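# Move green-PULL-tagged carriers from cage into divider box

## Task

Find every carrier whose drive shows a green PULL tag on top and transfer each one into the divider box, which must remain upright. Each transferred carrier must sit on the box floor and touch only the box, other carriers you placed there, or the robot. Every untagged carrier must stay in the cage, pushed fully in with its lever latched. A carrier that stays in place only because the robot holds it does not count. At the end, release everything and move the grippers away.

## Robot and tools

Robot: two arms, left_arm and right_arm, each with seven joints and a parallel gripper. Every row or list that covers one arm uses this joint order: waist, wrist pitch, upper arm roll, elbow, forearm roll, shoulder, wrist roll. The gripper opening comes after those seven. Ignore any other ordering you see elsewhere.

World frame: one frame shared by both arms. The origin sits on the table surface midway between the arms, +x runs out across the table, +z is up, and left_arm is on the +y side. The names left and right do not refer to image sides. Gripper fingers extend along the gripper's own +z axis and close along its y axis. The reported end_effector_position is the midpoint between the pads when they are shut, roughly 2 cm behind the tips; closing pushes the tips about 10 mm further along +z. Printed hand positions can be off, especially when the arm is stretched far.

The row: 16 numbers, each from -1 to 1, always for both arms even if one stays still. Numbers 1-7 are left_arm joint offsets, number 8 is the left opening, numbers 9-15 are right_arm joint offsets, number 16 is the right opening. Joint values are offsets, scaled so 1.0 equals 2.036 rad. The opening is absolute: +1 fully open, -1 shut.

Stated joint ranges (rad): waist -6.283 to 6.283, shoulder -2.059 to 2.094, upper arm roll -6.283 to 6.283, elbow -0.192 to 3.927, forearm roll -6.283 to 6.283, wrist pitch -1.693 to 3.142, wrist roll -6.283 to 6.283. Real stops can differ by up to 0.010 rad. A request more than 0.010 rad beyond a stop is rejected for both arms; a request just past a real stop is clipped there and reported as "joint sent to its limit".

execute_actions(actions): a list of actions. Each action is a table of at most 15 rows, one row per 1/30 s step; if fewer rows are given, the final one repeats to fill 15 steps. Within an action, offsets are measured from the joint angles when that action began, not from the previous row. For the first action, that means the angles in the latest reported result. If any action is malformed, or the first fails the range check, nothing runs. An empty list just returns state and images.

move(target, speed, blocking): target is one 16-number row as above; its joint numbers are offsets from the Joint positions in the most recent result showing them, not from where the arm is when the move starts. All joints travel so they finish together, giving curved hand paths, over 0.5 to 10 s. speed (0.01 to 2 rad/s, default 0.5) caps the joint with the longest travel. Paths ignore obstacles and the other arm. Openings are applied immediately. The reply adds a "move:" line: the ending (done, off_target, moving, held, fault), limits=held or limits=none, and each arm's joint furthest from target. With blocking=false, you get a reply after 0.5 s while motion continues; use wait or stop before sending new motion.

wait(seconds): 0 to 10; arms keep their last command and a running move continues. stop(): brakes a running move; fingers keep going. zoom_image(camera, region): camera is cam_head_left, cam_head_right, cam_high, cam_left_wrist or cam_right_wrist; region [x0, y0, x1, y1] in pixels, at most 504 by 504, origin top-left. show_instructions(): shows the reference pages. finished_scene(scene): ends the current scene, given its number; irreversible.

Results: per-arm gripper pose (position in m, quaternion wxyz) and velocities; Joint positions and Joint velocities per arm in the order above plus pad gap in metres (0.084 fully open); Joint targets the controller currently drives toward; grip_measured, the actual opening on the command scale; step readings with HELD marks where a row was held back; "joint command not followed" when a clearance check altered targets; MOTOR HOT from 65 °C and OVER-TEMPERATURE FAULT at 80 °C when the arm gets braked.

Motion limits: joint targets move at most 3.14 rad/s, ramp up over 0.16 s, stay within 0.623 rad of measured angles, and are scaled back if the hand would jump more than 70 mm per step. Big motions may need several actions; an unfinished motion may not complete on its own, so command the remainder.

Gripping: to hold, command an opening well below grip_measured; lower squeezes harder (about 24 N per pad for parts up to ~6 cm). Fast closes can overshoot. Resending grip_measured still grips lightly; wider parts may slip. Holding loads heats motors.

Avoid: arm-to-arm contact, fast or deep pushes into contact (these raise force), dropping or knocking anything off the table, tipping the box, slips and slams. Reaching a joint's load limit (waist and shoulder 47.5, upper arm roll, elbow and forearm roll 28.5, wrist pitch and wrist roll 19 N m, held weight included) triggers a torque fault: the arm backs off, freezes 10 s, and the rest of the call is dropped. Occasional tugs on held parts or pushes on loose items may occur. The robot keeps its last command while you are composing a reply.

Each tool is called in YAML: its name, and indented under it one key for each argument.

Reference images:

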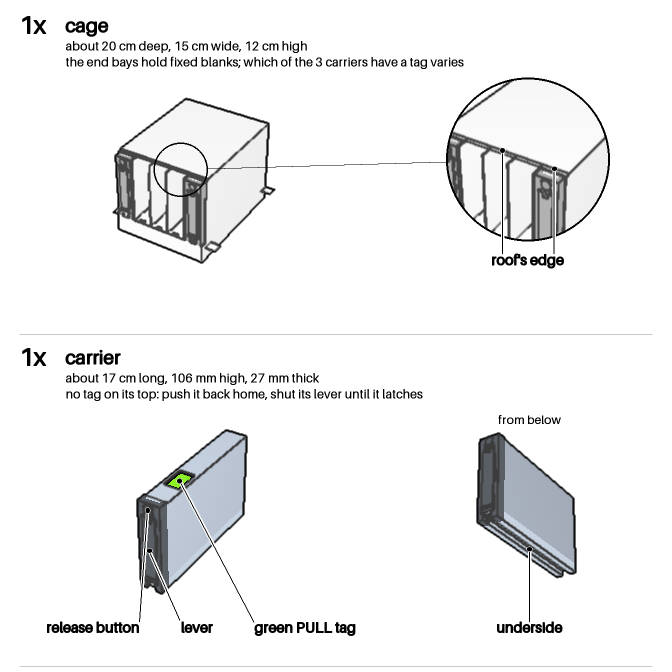

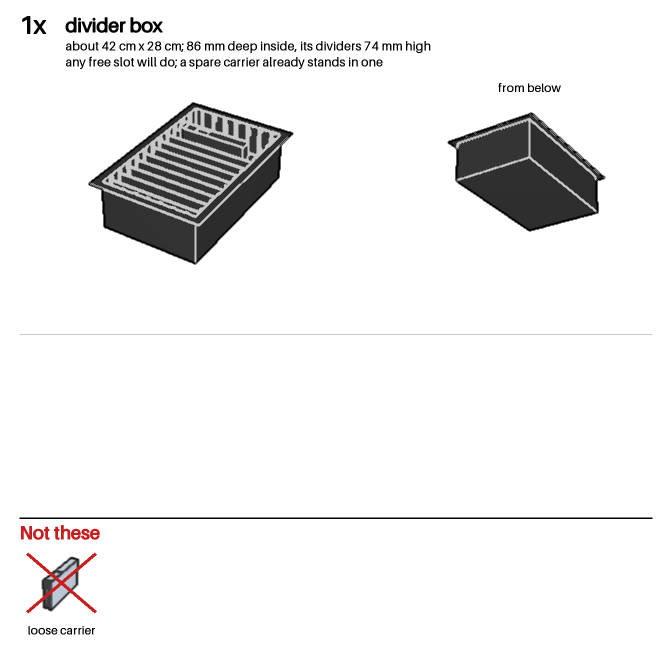

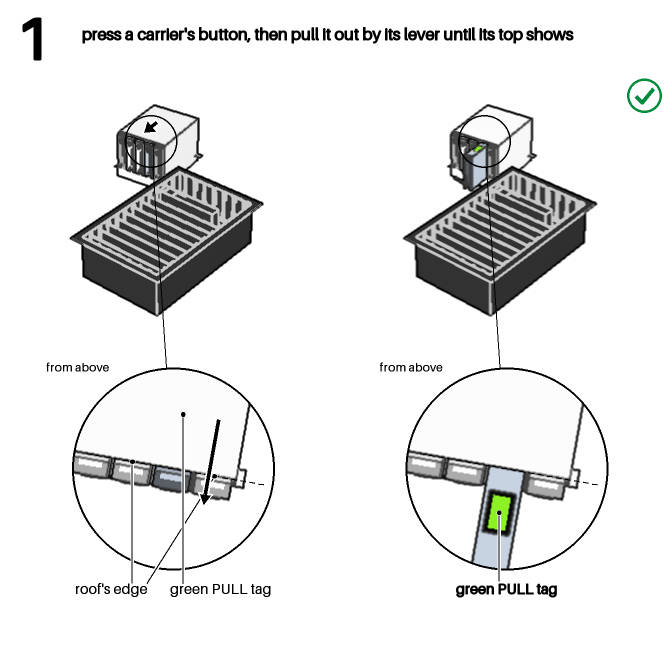

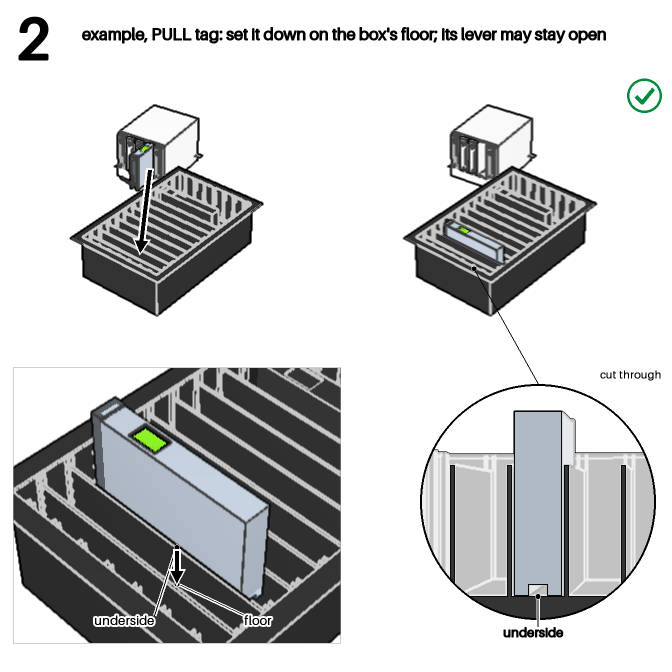

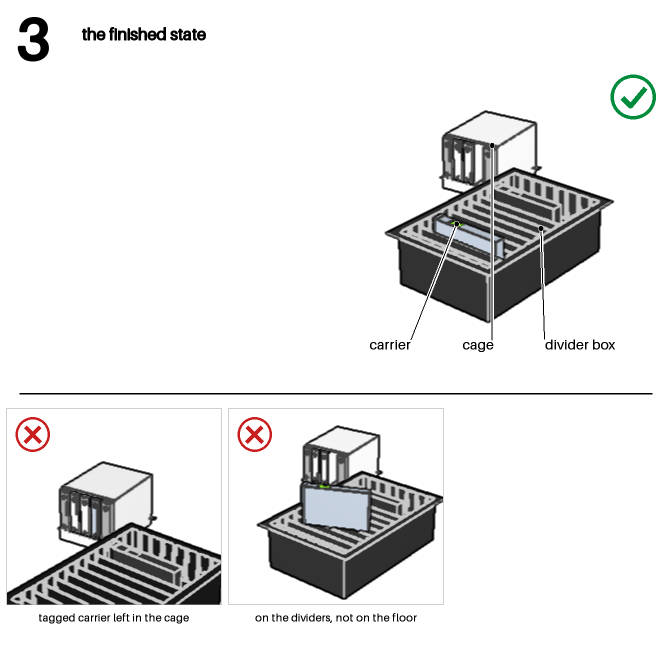

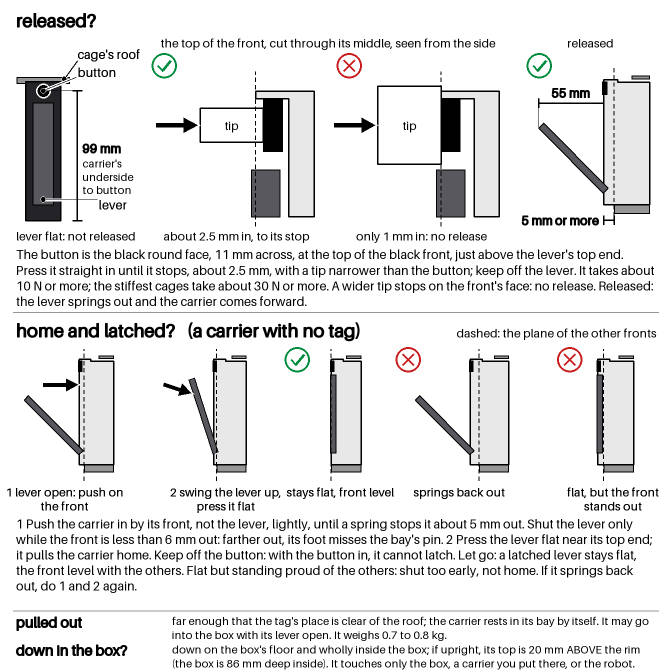

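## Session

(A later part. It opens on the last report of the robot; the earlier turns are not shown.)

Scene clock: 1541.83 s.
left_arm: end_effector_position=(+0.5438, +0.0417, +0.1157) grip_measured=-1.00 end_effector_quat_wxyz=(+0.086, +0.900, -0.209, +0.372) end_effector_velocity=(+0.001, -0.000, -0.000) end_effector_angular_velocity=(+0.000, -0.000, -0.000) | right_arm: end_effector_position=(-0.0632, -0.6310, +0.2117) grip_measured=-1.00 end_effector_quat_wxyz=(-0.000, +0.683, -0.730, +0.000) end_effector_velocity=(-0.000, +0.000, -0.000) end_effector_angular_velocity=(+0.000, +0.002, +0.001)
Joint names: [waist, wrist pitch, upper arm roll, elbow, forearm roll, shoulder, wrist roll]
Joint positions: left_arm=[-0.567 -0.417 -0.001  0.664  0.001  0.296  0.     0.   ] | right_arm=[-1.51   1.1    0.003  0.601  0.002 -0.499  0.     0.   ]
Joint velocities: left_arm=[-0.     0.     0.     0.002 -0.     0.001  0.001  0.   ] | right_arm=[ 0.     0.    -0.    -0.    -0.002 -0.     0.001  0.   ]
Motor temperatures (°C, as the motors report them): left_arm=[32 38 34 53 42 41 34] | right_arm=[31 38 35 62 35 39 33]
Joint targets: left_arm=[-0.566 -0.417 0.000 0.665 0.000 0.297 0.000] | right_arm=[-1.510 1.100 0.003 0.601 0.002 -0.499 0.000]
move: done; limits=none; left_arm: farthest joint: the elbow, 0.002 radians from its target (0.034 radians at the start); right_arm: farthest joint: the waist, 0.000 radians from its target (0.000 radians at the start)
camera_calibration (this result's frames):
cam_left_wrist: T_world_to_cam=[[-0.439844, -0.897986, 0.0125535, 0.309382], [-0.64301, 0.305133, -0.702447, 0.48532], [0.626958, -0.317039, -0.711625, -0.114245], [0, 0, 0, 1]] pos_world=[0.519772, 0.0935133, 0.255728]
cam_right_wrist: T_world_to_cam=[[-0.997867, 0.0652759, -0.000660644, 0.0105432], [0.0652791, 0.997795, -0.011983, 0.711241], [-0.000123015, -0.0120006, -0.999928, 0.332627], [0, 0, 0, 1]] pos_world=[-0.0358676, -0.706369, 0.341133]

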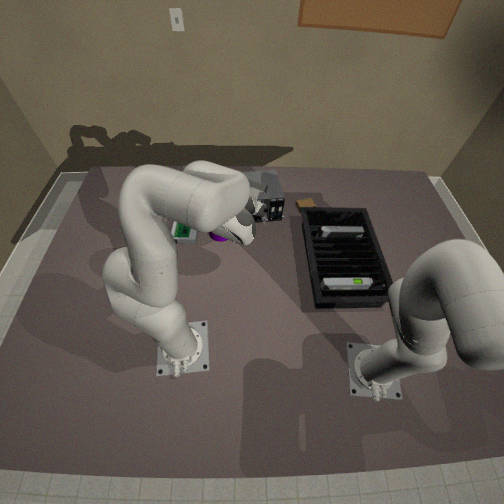

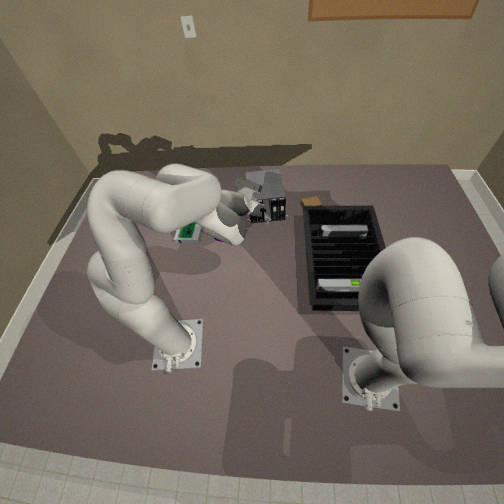

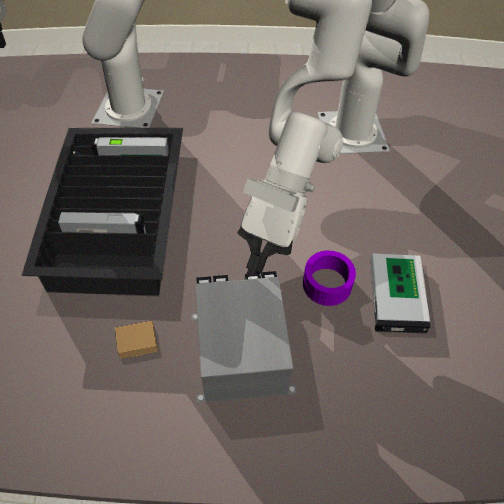

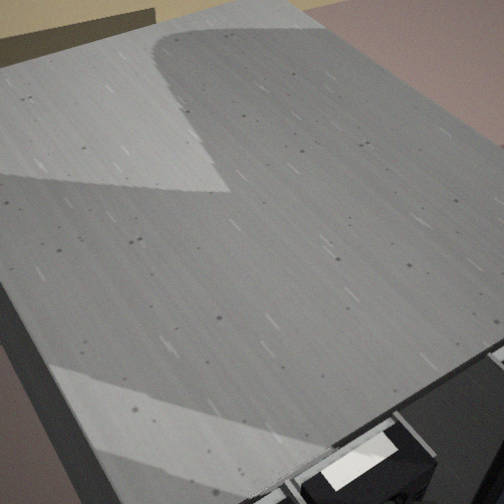

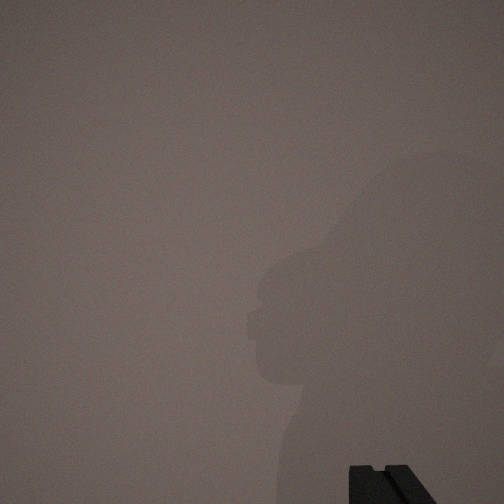

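move:
  target: [-0.0084,-0.0116,0.0005,-0.0275,-0.0005,-0.0161,0,-1, 0,0,0,0,0,0,0,-1]
  speed: 0.05

zoom_image:
  camera: "cam_high"
  region: [180, 200, 320, 320]

Scene clock: 1548.03 s.
left_arm: end_effector_position=(+0.5260, +0.0409, +0.1155) grip_measured=-1.00 end_effector_quat_wxyz=(+0.089, +0.899, -0.215, +0.372) end_effector_velocity=(-0.000, +0.000, +0.000) end_effector_angular_velocity=(-0.001, -0.001, +0.001) | right_arm: end_effector_position=(-0.0632, -0.6310, +0.2117) grip_measured=-1.00 end_effector_quat_wxyz=(-0.000, +0.683, -0.730, +0.000) end_effector_velocity=(+0.000, +0.000, -0.000) end_effector_angular_velocity=(+0.002, +0.000, +0.000)
Joint names: [waist, wrist pitch, upper arm roll, elbow, forearm roll, shoulder, wrist roll]
Joint positions: left_arm=[-0.584 -0.441  0.     0.608 -0.     0.264  0.     0.   ] | right_arm=[-1.51   1.1    0.003  0.601  0.002 -0.499  0.     0.   ]
Joint velocities: left_arm=[-0.    -0.002  0.001 -0.002  0.    -0.001 -0.001  0.   ] | right_arm=[ 0.     0.001 -0.    -0.    -0.     0.    -0.     0.   ]
Motor temperatures (°C, as the motors report them): left_arm=[32 38 35 56 42 41 34] | right_arm=[31 38 35 62 35 39 33]
Joint targets: left_arm=[-0.584 -0.441 0.000 0.608 -0.000 0.264 0.000] | right_arm=[-1.510 1.100 0.003 0.601 0.002 -0.499 0.000]
move: done; limits=none; left_arm: farthest joint: the shoulder, 0.001 radians from its target (0.034 radians at the start); right_arm: farthest joint: the waist, 0.000 radians from its target (0.000 radians at the start)
camera_calibration (this result's frames):
cam_left_wrist: T_world_to_cam=[[-0.453242, -0.891299, 0.0126059, 0.307643], [-0.638244, 0.314621, -0.702608, 0.471211], [0.622268, -0.326497, -0.711465, -0.100642], [0, 0, 0, 1]] pos_world=[0.50281, 0.0930896, 0.255596]
cam_right_wrist: T_world_to_cam=[[-0.997867, 0.0652757, -0.000660562, 0.0105431], [0.065279, 0.997795, -0.011983, 0.711241], [-0.000123094, -0.0120006, -0.999928, 0.332627], [0, 0, 0, 1]] pos_world=[-0.0358675, -0.706369, 0.341133]

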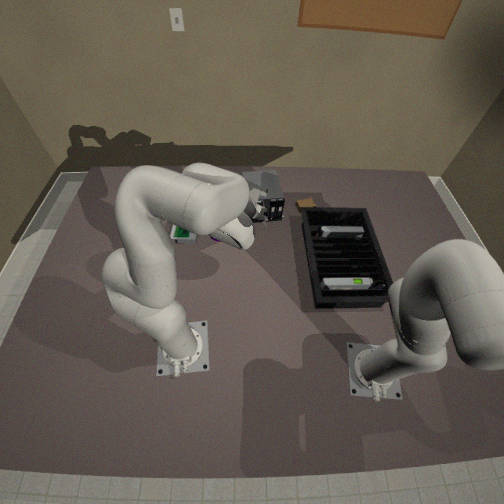

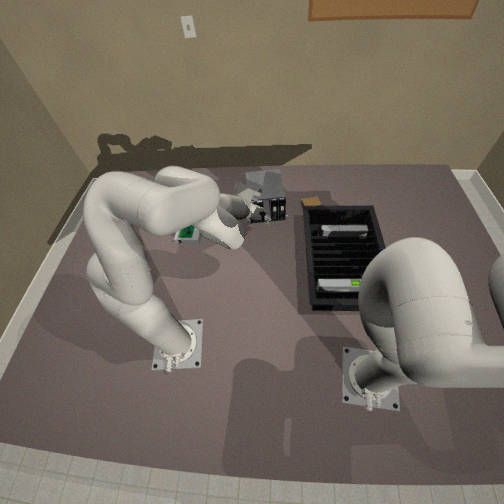

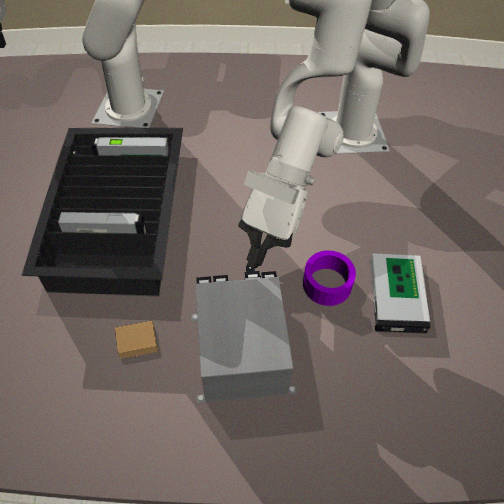

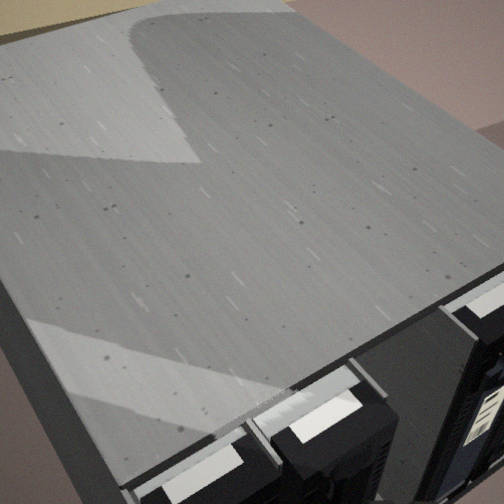

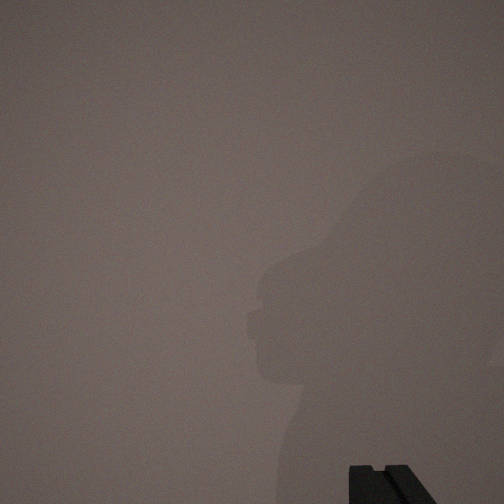

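Region (180, 200, 320, 320) of cam_high's 504x504 image, scaled by 3.600, with more detail than that image has; it fills the top 432 rows of this view, and the rest is white.

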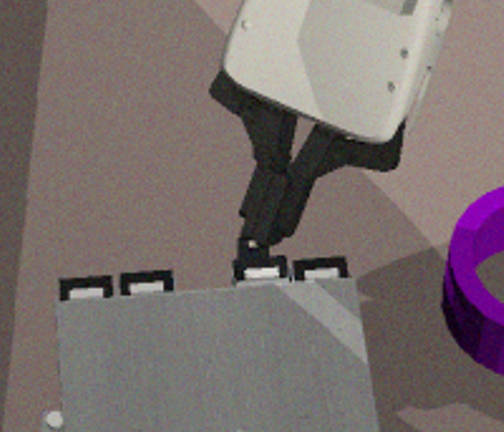

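move:
  target: [0,0.0615,0,-0.0366,0,-0.0984,0,-1, 0,0,0,0,0,0,0,-1]
  speed: 0.3

move:
  target: [-0.0414,0,0,0.03,0,0.02,0,-1, 0,0,0,0,0,0,0,-1]
  speed: 0.3

Scene clock: 1564.23 s.
left_arm: end_effector_position=(+0.5079, +0.0501, +0.1614) grip_measured=-1.00 end_effector_quat_wxyz=(+0.089, +0.899, -0.215, +0.372) end_effector_velocity=(-0.001, -0.000, +0.001) end_effector_angular_velocity=(-0.001, +0.000, -0.001) | right_arm: end_effector_position=(-0.0632, -0.6310, +0.2117) grip_measured=-1.00 end_effector_quat_wxyz=(-0.000, +0.683, -0.730, +0.000) end_effector_velocity=(+0.000, -0.001, +0.001) end_effector_angular_velocity=(-0.002, -0.000, +0.001)
Joint names: [waist, wrist pitch, upper arm roll, elbow, forearm roll, shoulder, wrist roll]
Joint positions: left_arm=[-0.584 -0.316  0.     0.533 -0.     0.064  0.     0.   ] | right_arm=[-1.51   1.1    0.003  0.601  0.002 -0.499  0.     0.   ]
Joint velocities: left_arm=[-0.001  0.002 -0.001 -0.001  0.    -0.003 -0.001  0.   ] | right_arm=[ 0.001 -0.     0.     0.002  0.    -0.    -0.     0.   ]
Motor temperatures (°C, as the motors report them): left_arm=[32 38 34 53 42 41 34] | right_arm=[31 38 35 62 35 39 33]
Joint targets: left_arm=[-0.584 -0.315 0.000 0.533 -0.000 0.064 0.000] | right_arm=[-1.510 1.100 0.003 0.601 0.002 -0.499 0.000]
move: done; limits=none; left_arm: farthest joint: the waist, 0.000 radians from its target (0.000 radians at the start); right_arm: farthest joint: the waist, 0.000 radians from its target (0.000 radians at the start)
camera_calibration (this result's frames):
cam_left_wrist: T_world_to_cam=[[-0.453238, -0.8913, 0.0126509, 0.307052], [-0.638077, 0.314495, -0.702816, 0.488889], [0.622441, -0.326615, -0.711259, -0.0538645], [0, 0, 0, 1]] pos_world=[0.484644, 0.10233, 0.301402]
cam_right_wrist: T_world_to_cam=[[-0.997867, 0.0652756, -0.00066071, 0.0105431], [0.0652788, 0.997795, -0.0119831, 0.711241], [-0.000122948, -0.0120006, -0.999928, 0.332627], [0, 0, 0, 1]] pos_world=[-0.0358675, -0.706369, 0.341133]

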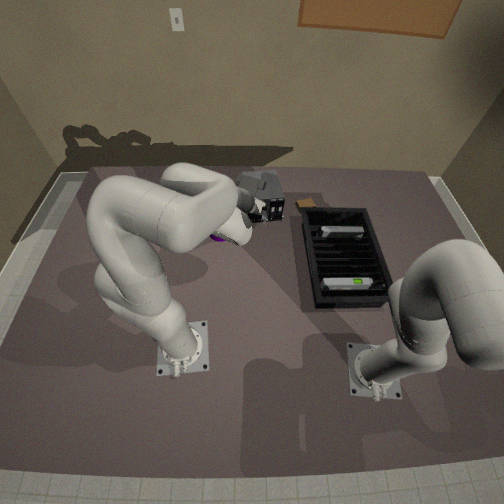

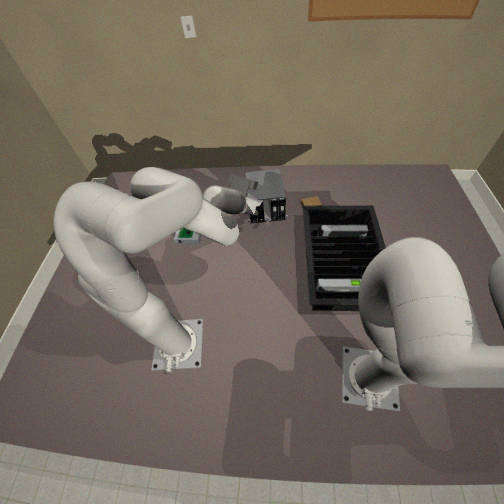

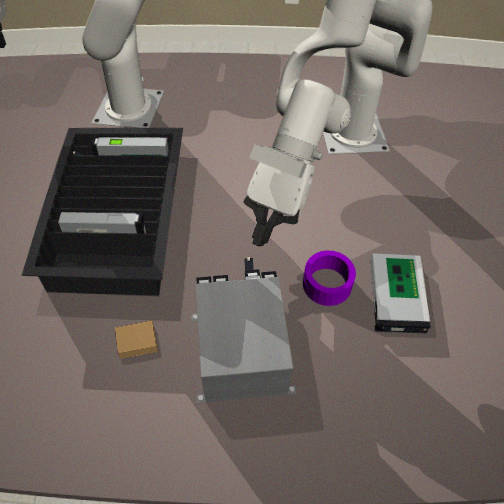

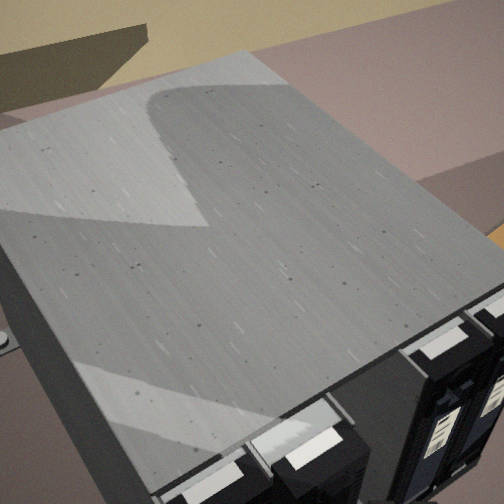

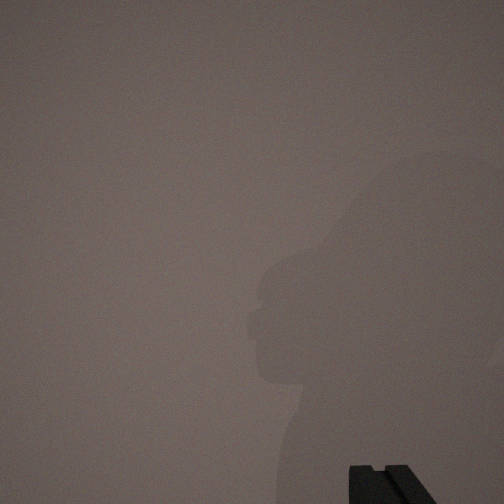

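Scene clock: 1565.13 s.
left_arm: end_effector_position=(+0.5030, +0.0015, +0.1675) grip_measured=-1.00 end_effector_quat_wxyz=(+0.107, +0.885, -0.252, +0.377) end_effector_velocity=(-0.000, -0.002, +0.001) end_effector_angular_velocity=(-0.001, -0.002, -0.004) | right_arm: end_effector_position=(-0.0632, -0.6310, +0.2117) grip_measured=-1.00 end_effector_quat_wxyz=(-0.000, +0.683, -0.730, +0.000) end_effector_velocity=(+0.000, -0.000, +0.000) end_effector_angular_velocity=(-0.000, -0.002, -0.001)
Joint names: [waist, wrist pitch, upper arm roll, elbow, forearm roll, shoulder, wrist roll]
Joint positions: left_arm=[-0.667 -0.316  0.     0.594 -0.     0.105  0.     0.   ] | right_arm=[-1.51   1.1    0.003  0.601  0.002 -0.499  0.     0.   ]
Joint velocities: left_arm=[-0.003 -0.    -0.001  0.003  0.     0.001 -0.     0.   ] | right_arm=[-0.     0.    -0.     0.     0.002 -0.    -0.     0.   ]
Motor temperatures (°C, as the motors report them): left_arm=[32 38 34 53 42 41 34] | right_arm=[31 38 35 62 35 39 33]
Joint targets: left_arm=[-0.668 -0.316 0.000 0.594 -0.000 0.105 0.000] | right_arm=[-1.510 1.100 0.003 0.601 0.002 -0.499 0.000]
move: done; limits=none; left_arm: farthest joint: the waist, 0.001 radians from its target (0.085 radians at the start); right_arm: farthest joint: the waist, 0.000 radians from its target (0.000 radians at the start)
camera_calibration (this result's frames):
cam_left_wrist: T_world_to_cam=[[-0.526233, -0.850247, 0.0126351, 0.29806], [-0.597409, 0.359092, -0.717046, 0.487227], [0.605129, -0.384882, -0.696911, -0.0558957], [0, 0, 0, 1]] pos_world=[0.481747, 0.0569522, 0.306644]
cam_right_wrist: T_world_to_cam=[[-0.997867, 0.0652756, -0.000660955, 0.0105432], [0.0652788, 0.997795, -0.0119831, 0.711241], [-0.000122704, -0.0120006, -0.999928, 0.332627], [0, 0, 0, 1]] pos_world=[-0.0358674, -0.706369, 0.341133]

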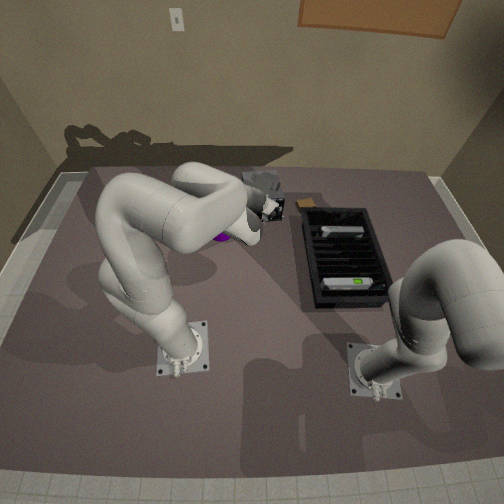

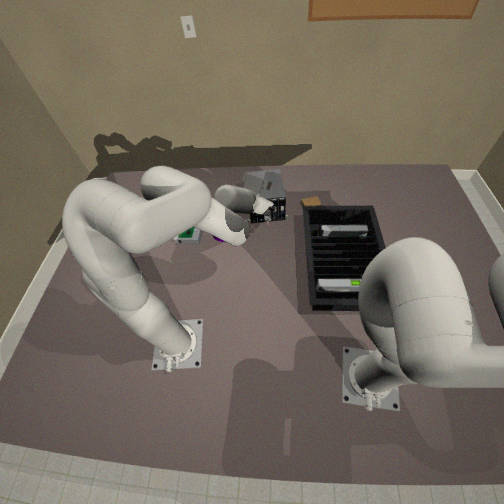

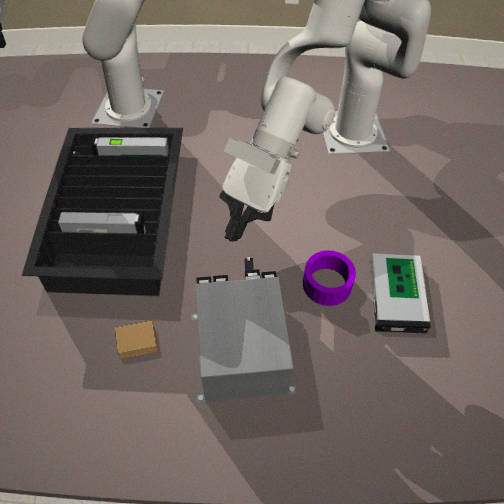

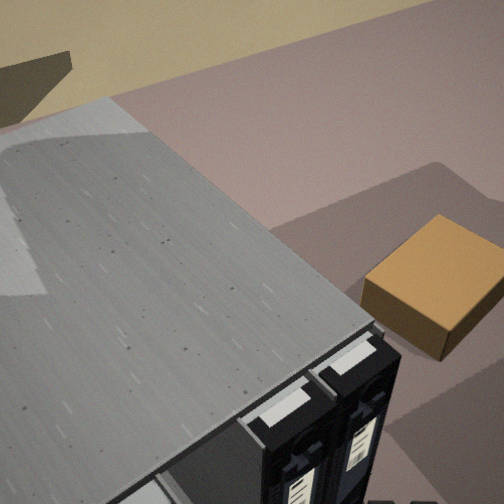

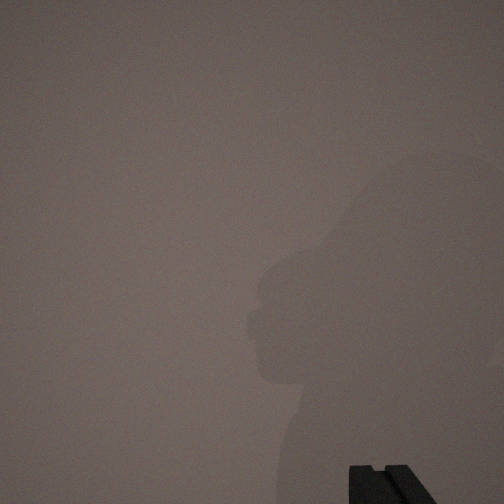

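execute_actions:
  actions: []

Scene clock: 1586.10 s.
left_arm: end_effector_position=(+0.5029, +0.0011, +0.1676) grip_measured=-1.00 end_effector_quat_wxyz=(+0.107, +0.885, -0.252, +0.377) end_effector_velocity=(-0.000, +0.000, -0.000) end_effector_angular_velocity=(+0.000, +0.001, +0.001) | right_arm: end_effector_position=(-0.0632, -0.6310, +0.2117) grip_measured=-1.00 end_effector_quat_wxyz=(-0.000, +0.683, -0.730, +0.000) end_effector_velocity=(+0.000, +0.000, +0.000) end_effector_angular_velocity=(+0.001, -0.000, +0.000)
Joint names: [waist, wrist pitch, upper arm roll, elbow, forearm roll, shoulder, wrist roll]
Joint positions: left_arm=[-0.668 -0.316  0.     0.594 -0.     0.105  0.     0.   ] | right_arm=[-1.51   1.1    0.003  0.601  0.002 -0.499  0.     0.   ]
Joint velocities: left_arm=[ 0.     0.     0.    -0.001 -0.    -0.    -0.     0.   ] | right_arm=[ 0.     0.001 -0.     0.    -0.     0.     0.     0.   ]
Motor temperatures (°C, as the motors report them): left_arm=[32 38 34 52 42 41 34] | right_arm=[31 38 35 62 35 39 33]
Joint targets: left_arm=[-0.668 -0.316 0.000 0.594 -0.000 0.105 0.000] | right_arm=[-1.510 1.100 0.003 0.601 0.002 -0.499 0.000]
camera_calibration (this result's frames):
cam_left_wrist: T_world_to_cam=[[-0.526876, -0.849848, 0.0126389, 0.297981], [-0.597049, 0.359484, -0.717149, 0.487173], [0.604925, -0.385395, -0.696805, -0.0558583], [0, 0, 0, 1]] pos_world=[0.481655, 0.0565802, 0.306687]
cam_right_wrist: T_world_to_cam=[[-0.997867, 0.0652757, -0.000660921, 0.0105432], [0.065279, 0.997795, -0.0119831, 0.711241], [-0.000122739, -0.0120006, -0.999928, 0.332627], [0, 0, 0, 1]] pos_world=[-0.0358675, -0.706369, 0.341133]

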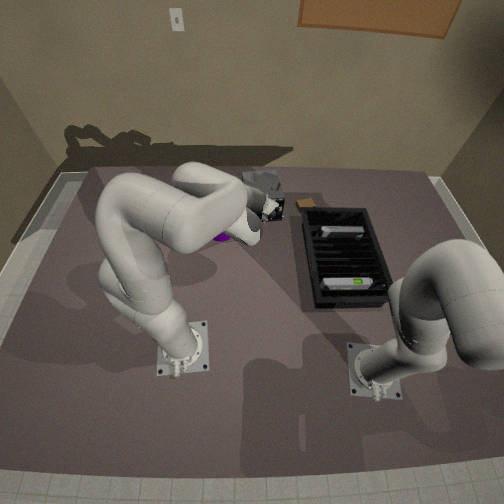

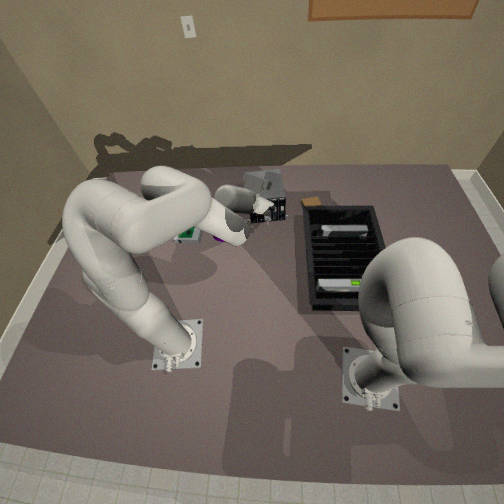

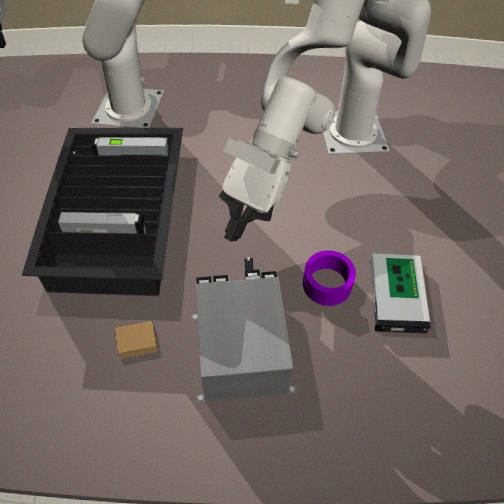

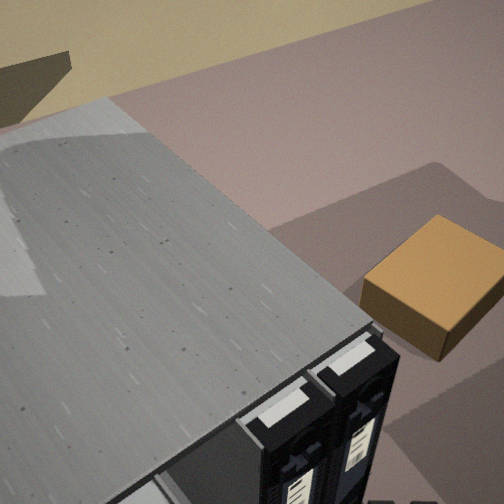

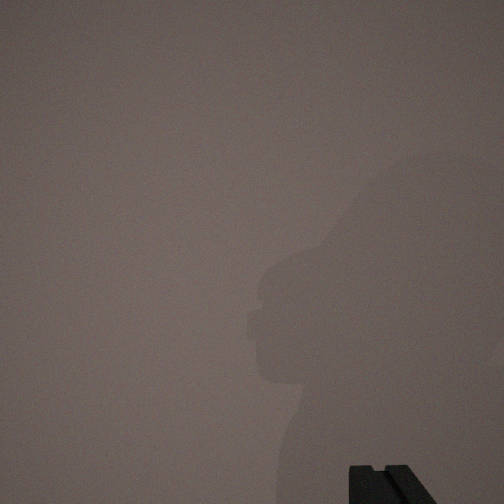

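move:
  target: [0,-0.0354,0,0.0697,0,0.1147,0,-1, 0,0,0,0,0,0,0,-1]
  speed: 0.15

Scene clock: 1611.43 s.
left_arm: end_effector_position=(+0.5337, -0.0180, +0.1164) grip_measured=-1.00 end_effector_quat_wxyz=(+0.105, +0.889, -0.253, +0.368) end_effector_velocity=(+0.000, -0.000, -0.001) end_effector_angular_velocity=(+0.002, +0.002, -0.001) | right_arm: end_effector_position=(-0.0632, -0.6310, +0.2117) grip_measured=-1.00 end_effector_quat_wxyz=(-0.000, +0.683, -0.730, +0.000) end_effector_velocity=(-0.000, +0.000, -0.000) end_effector_angular_velocity=(+0.000, +0.001, +0.001)
Joint names: [waist, wrist pitch, upper arm roll, elbow, forearm roll, shoulder, wrist roll]
Joint positions: left_arm=[-0.668 -0.388  0.     0.736 -0.     0.338  0.     0.   ] | right_arm=[-1.51   1.1    0.003  0.601  0.002 -0.499  0.     0.   ]
Joint velocities: left_arm=[-0.     0.001  0.     0.002  0.     0.003  0.001  0.   ] | right_arm=[-0.    -0.    -0.    -0.001 -0.001 -0.    -0.001  0.   ]
Motor temperatures (°C, as the motors report them): left_arm=[32 38 34 52 42 41 34] | right_arm=[31 38 35 63 35 39 33]
Joint targets: left_arm=[-0.668 -0.388 0.000 0.736 -0.000 0.338 0.000] | right_arm=[-1.510 1.100 0.003 0.601 0.002 -0.499 0.000]
move: done; limits=none; left_arm: farthest joint: the shoulder, 0.001 radians from its target (0.234 radians at the start); right_arm: farthest joint: the waist, 0.000 radians from its target (0.000 radians at the start)
camera_calibration (this result's frames):
cam_left_wrist: T_world_to_cam=[[-0.52668, -0.84997, 0.0126057, 0.298539], [-0.608682, 0.366732, -0.703573, 0.480491], [0.593393, -0.37823, -0.710511, -0.109625], [0, 0, 0, 1]] pos_world=[0.514751, 0.0360743, 0.256407]
cam_right_wrist: T_world_to_cam=[[-0.997867, 0.0652754, -0.000660789, 0.010543], [0.0652787, 0.997795, -0.011983, 0.711241], [-0.000122865, -0.0120006, -0.999928, 0.332627], [0, 0, 0, 1]] pos_world=[-0.0358675, -0.706369, 0.341133]

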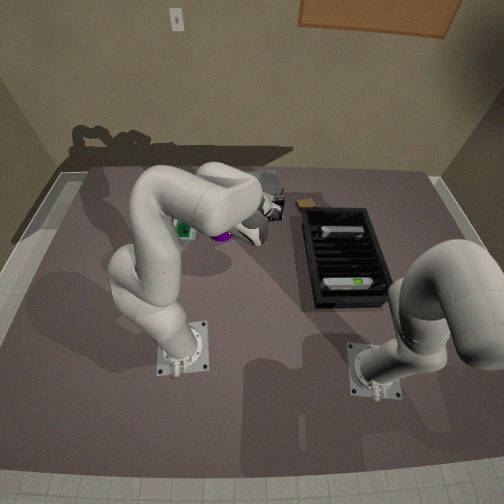

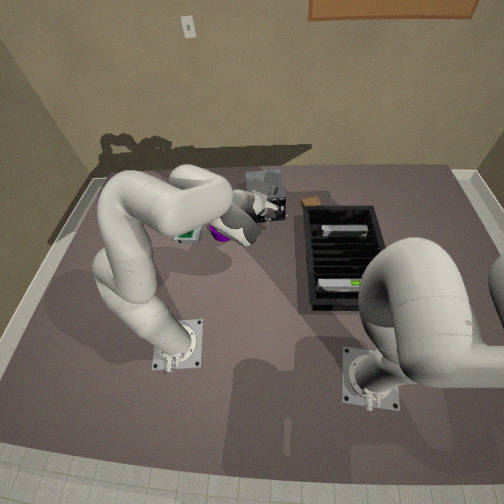

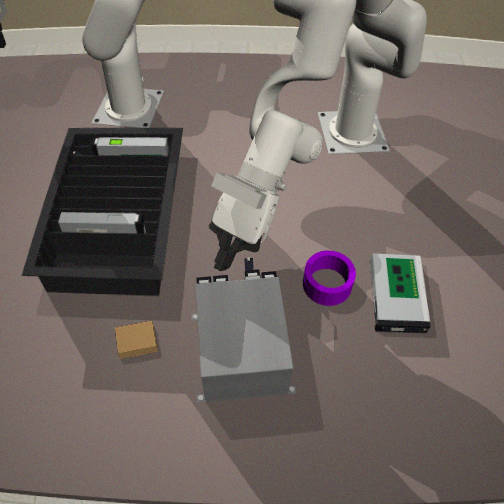

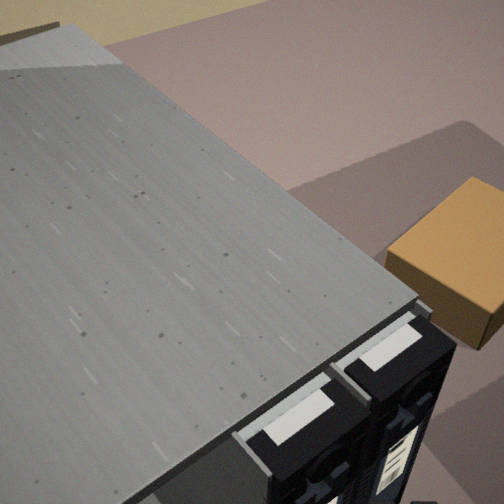

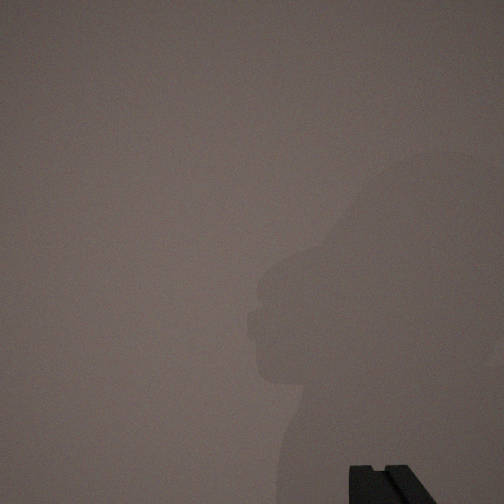

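move:
  target: [0.0040,0.0049,0,0.0115,0,0.0068,0,-1, 0,0,0,0,0,0,0,-1]
  speed: 0.04

move:
  target: [0.0053,0.0068,0,0.0161,0,0.0093,0,-1, 0,0,0,0,0,0,0,-1]
  speed: 0.025

Scene clock: 1615.70 s.
left_arm: end_effector_position=(+0.5414, -0.0172, +0.1162) grip_measured=-1.00 end_effector_quat_wxyz=(+0.103, +0.890, -0.249, +0.369) end_effector_velocity=(+0.000, -0.000, -0.001) end_effector_angular_velocity=(+0.002, +0.001, -0.001) | right_arm: end_effector_position=(-0.0632, -0.6310, +0.2117) grip_measured=-1.00 end_effector_quat_wxyz=(-0.000, +0.683, -0.730, +0.000) end_effector_velocity=(+0.000, +0.000, -0.000) end_effector_angular_velocity=(+0.002, +0.001, +0.001)
Joint names: [waist, wrist pitch, upper arm roll, elbow, forearm roll, shoulder, wrist roll]
Joint positions: left_arm=[-0.66  -0.378  0.     0.759 -0.     0.352  0.     0.   ] | right_arm=[-1.51   1.1    0.003  0.601  0.002 -0.499  0.     0.   ]
Joint velocities: left_arm=[ 0.001  0.001 -0.001  0.001  0.     0.002  0.001  0.   ] | right_arm=[ 0.001  0.001  0.001  0.    -0.     0.     0.001  0.   ]
Motor temperatures (°C, as the motors report them): left_arm=[32 38 34 51 42 41 34] | right_arm=[31 38 35 63 35 39 33]
Joint targets: left_arm=[-0.660 -0.378 0.000 0.760 -0.000 0.352 0.000] | right_arm=[-1.510 1.100 0.003 0.601 0.002 -0.499 0.000]
move: done; limits=none; left_arm: farthest joint: the waist, 0.000 radians from its target (0.008 radians at the start); right_arm: farthest joint: the waist, 0.000 radians from its target (0.000 radians at the start)
camera_calibration (this result's frames):
cam_left_wrist: T_world_to_cam=[[-0.519852, -0.854163, 0.0126155, 0.299487], [-0.611862, 0.361998, -0.703266, 0.486373], [0.596137, -0.373313, -0.710815, -0.115413], [0, 0, 0, 1]] pos_world=[0.522084, 0.0366595, 0.256234]
cam_right_wrist: T_world_to_cam=[[-0.997867, 0.0652755, -0.000660813, 0.010543], [0.0652787, 0.997795, -0.011983, 0.711241], [-0.000122841, -0.0120006, -0.999928, 0.332627], [0, 0, 0, 1]] pos_world=[-0.0358675, -0.706369, 0.341133]

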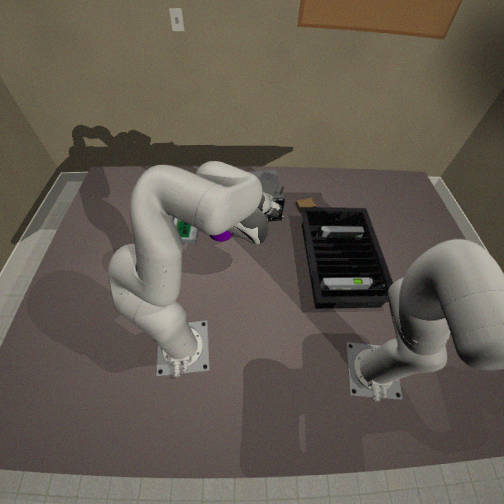

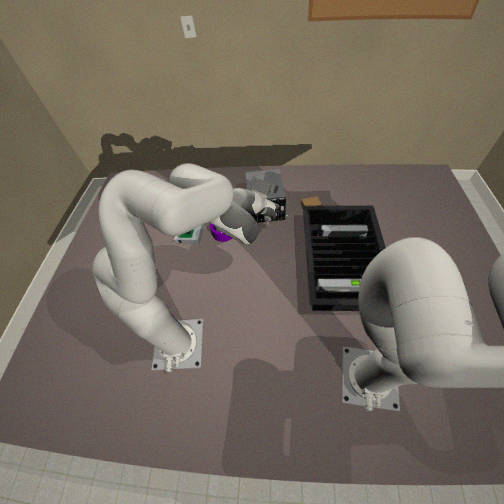

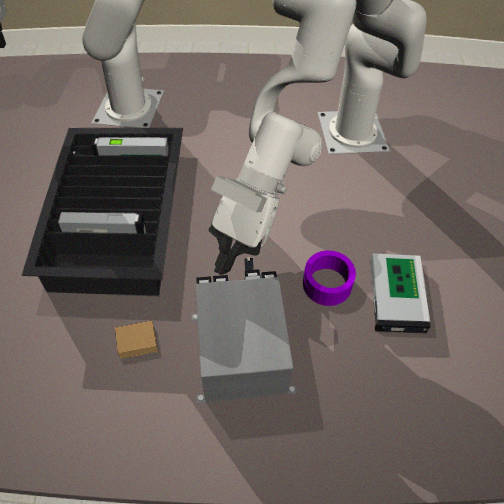

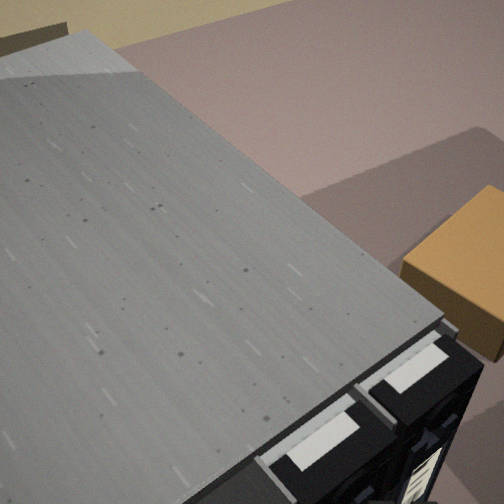

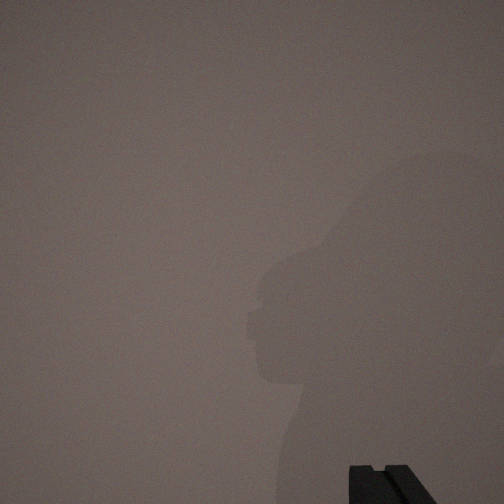

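Scene clock: 1617.30 s.
left_arm: end_effector_position=(+0.5508, -0.0176, +0.1157) grip_measured=-1.00 end_effector_quat_wxyz=(+0.102, +0.891, -0.246, +0.368) end_effector_velocity=(+0.009, +0.011, +0.001) end_effector_angular_velocity=(+0.002, -0.003, +0.027) | right_arm: end_effector_position=(-0.0632, -0.6310, +0.2117) grip_measured=-1.00 end_effector_quat_wxyz=(-0.000, +0.683, -0.730, +0.000) end_effector_velocity=(-0.000, -0.000, +0.000) end_effector_angular_velocity=(-0.001, +0.001, +0.000)
Joint names: [waist, wrist pitch, upper arm roll, elbow, forearm roll, shoulder, wrist roll]
Joint positions: left_arm=[-0.65  -0.364 -0.002  0.791  0.     0.37   0.     0.   ] | right_arm=[-1.51   1.1    0.003  0.601  0.002 -0.499  0.     0.   ]
Joint velocities: left_arm=[ 0.007  0.003  0.016  0.008 -0.004  0.004 -0.002  0.   ] | right_arm=[ 0.001 -0.001 -0.     0.    -0.001 -0.     0.001  0.   ]
Motor temperatures (°C, as the motors report them): left_arm=[32 38 34 51 42 41 34] | right_arm=[31 38 35 63 35 39 33]
Joint targets: left_arm=[-0.649 -0.364 0.000 0.792 -0.000 0.370 0.000] | right_arm=[-1.510 1.100 0.003 0.601 0.002 -0.499 0.000]
move: done; limits=none; left_arm: farthest joint: the upper arm roll, 0.002 radians from its target (0.000 radians at the start); right_arm: farthest joint: the waist, 0.000 radians from its target (0.000 radians at the start)
camera_calibration (this result's frames):
cam_left_wrist: T_world_to_cam=[[-0.513446, -0.858022, 0.0130833, 0.300395], [-0.615504, 0.357613, -0.70233, 0.493747], [0.597936, -0.368662, -0.711731, -0.122345], [0, 0, 0, 1]] pos_world=[0.531295, 0.0360717, 0.255767]
cam_right_wrist: T_world_to_cam=[[-0.997867, 0.0652754, -0.000660778, 0.010543], [0.0652787, 0.997795, -0.0119831, 0.711241], [-0.000122878, -0.0120006, -0.999928, 0.332627], [0, 0, 0, 1]] pos_world=[-0.0358675, -0.706369, 0.341133]

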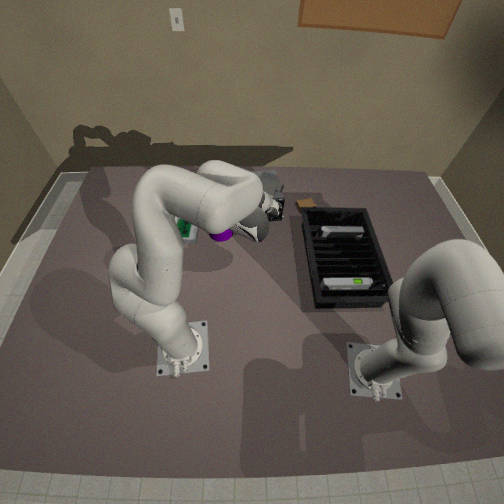

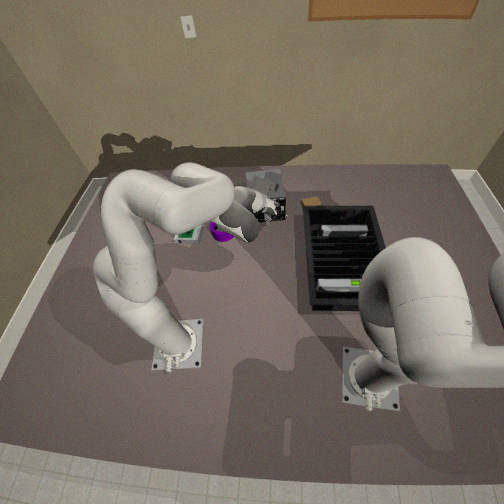

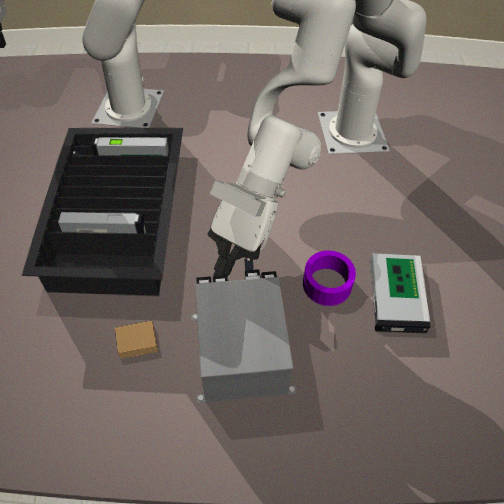

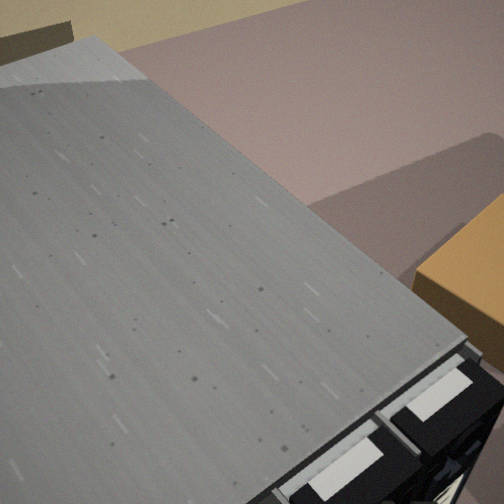

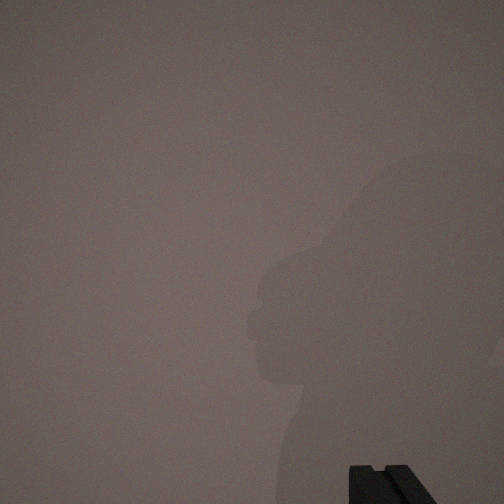

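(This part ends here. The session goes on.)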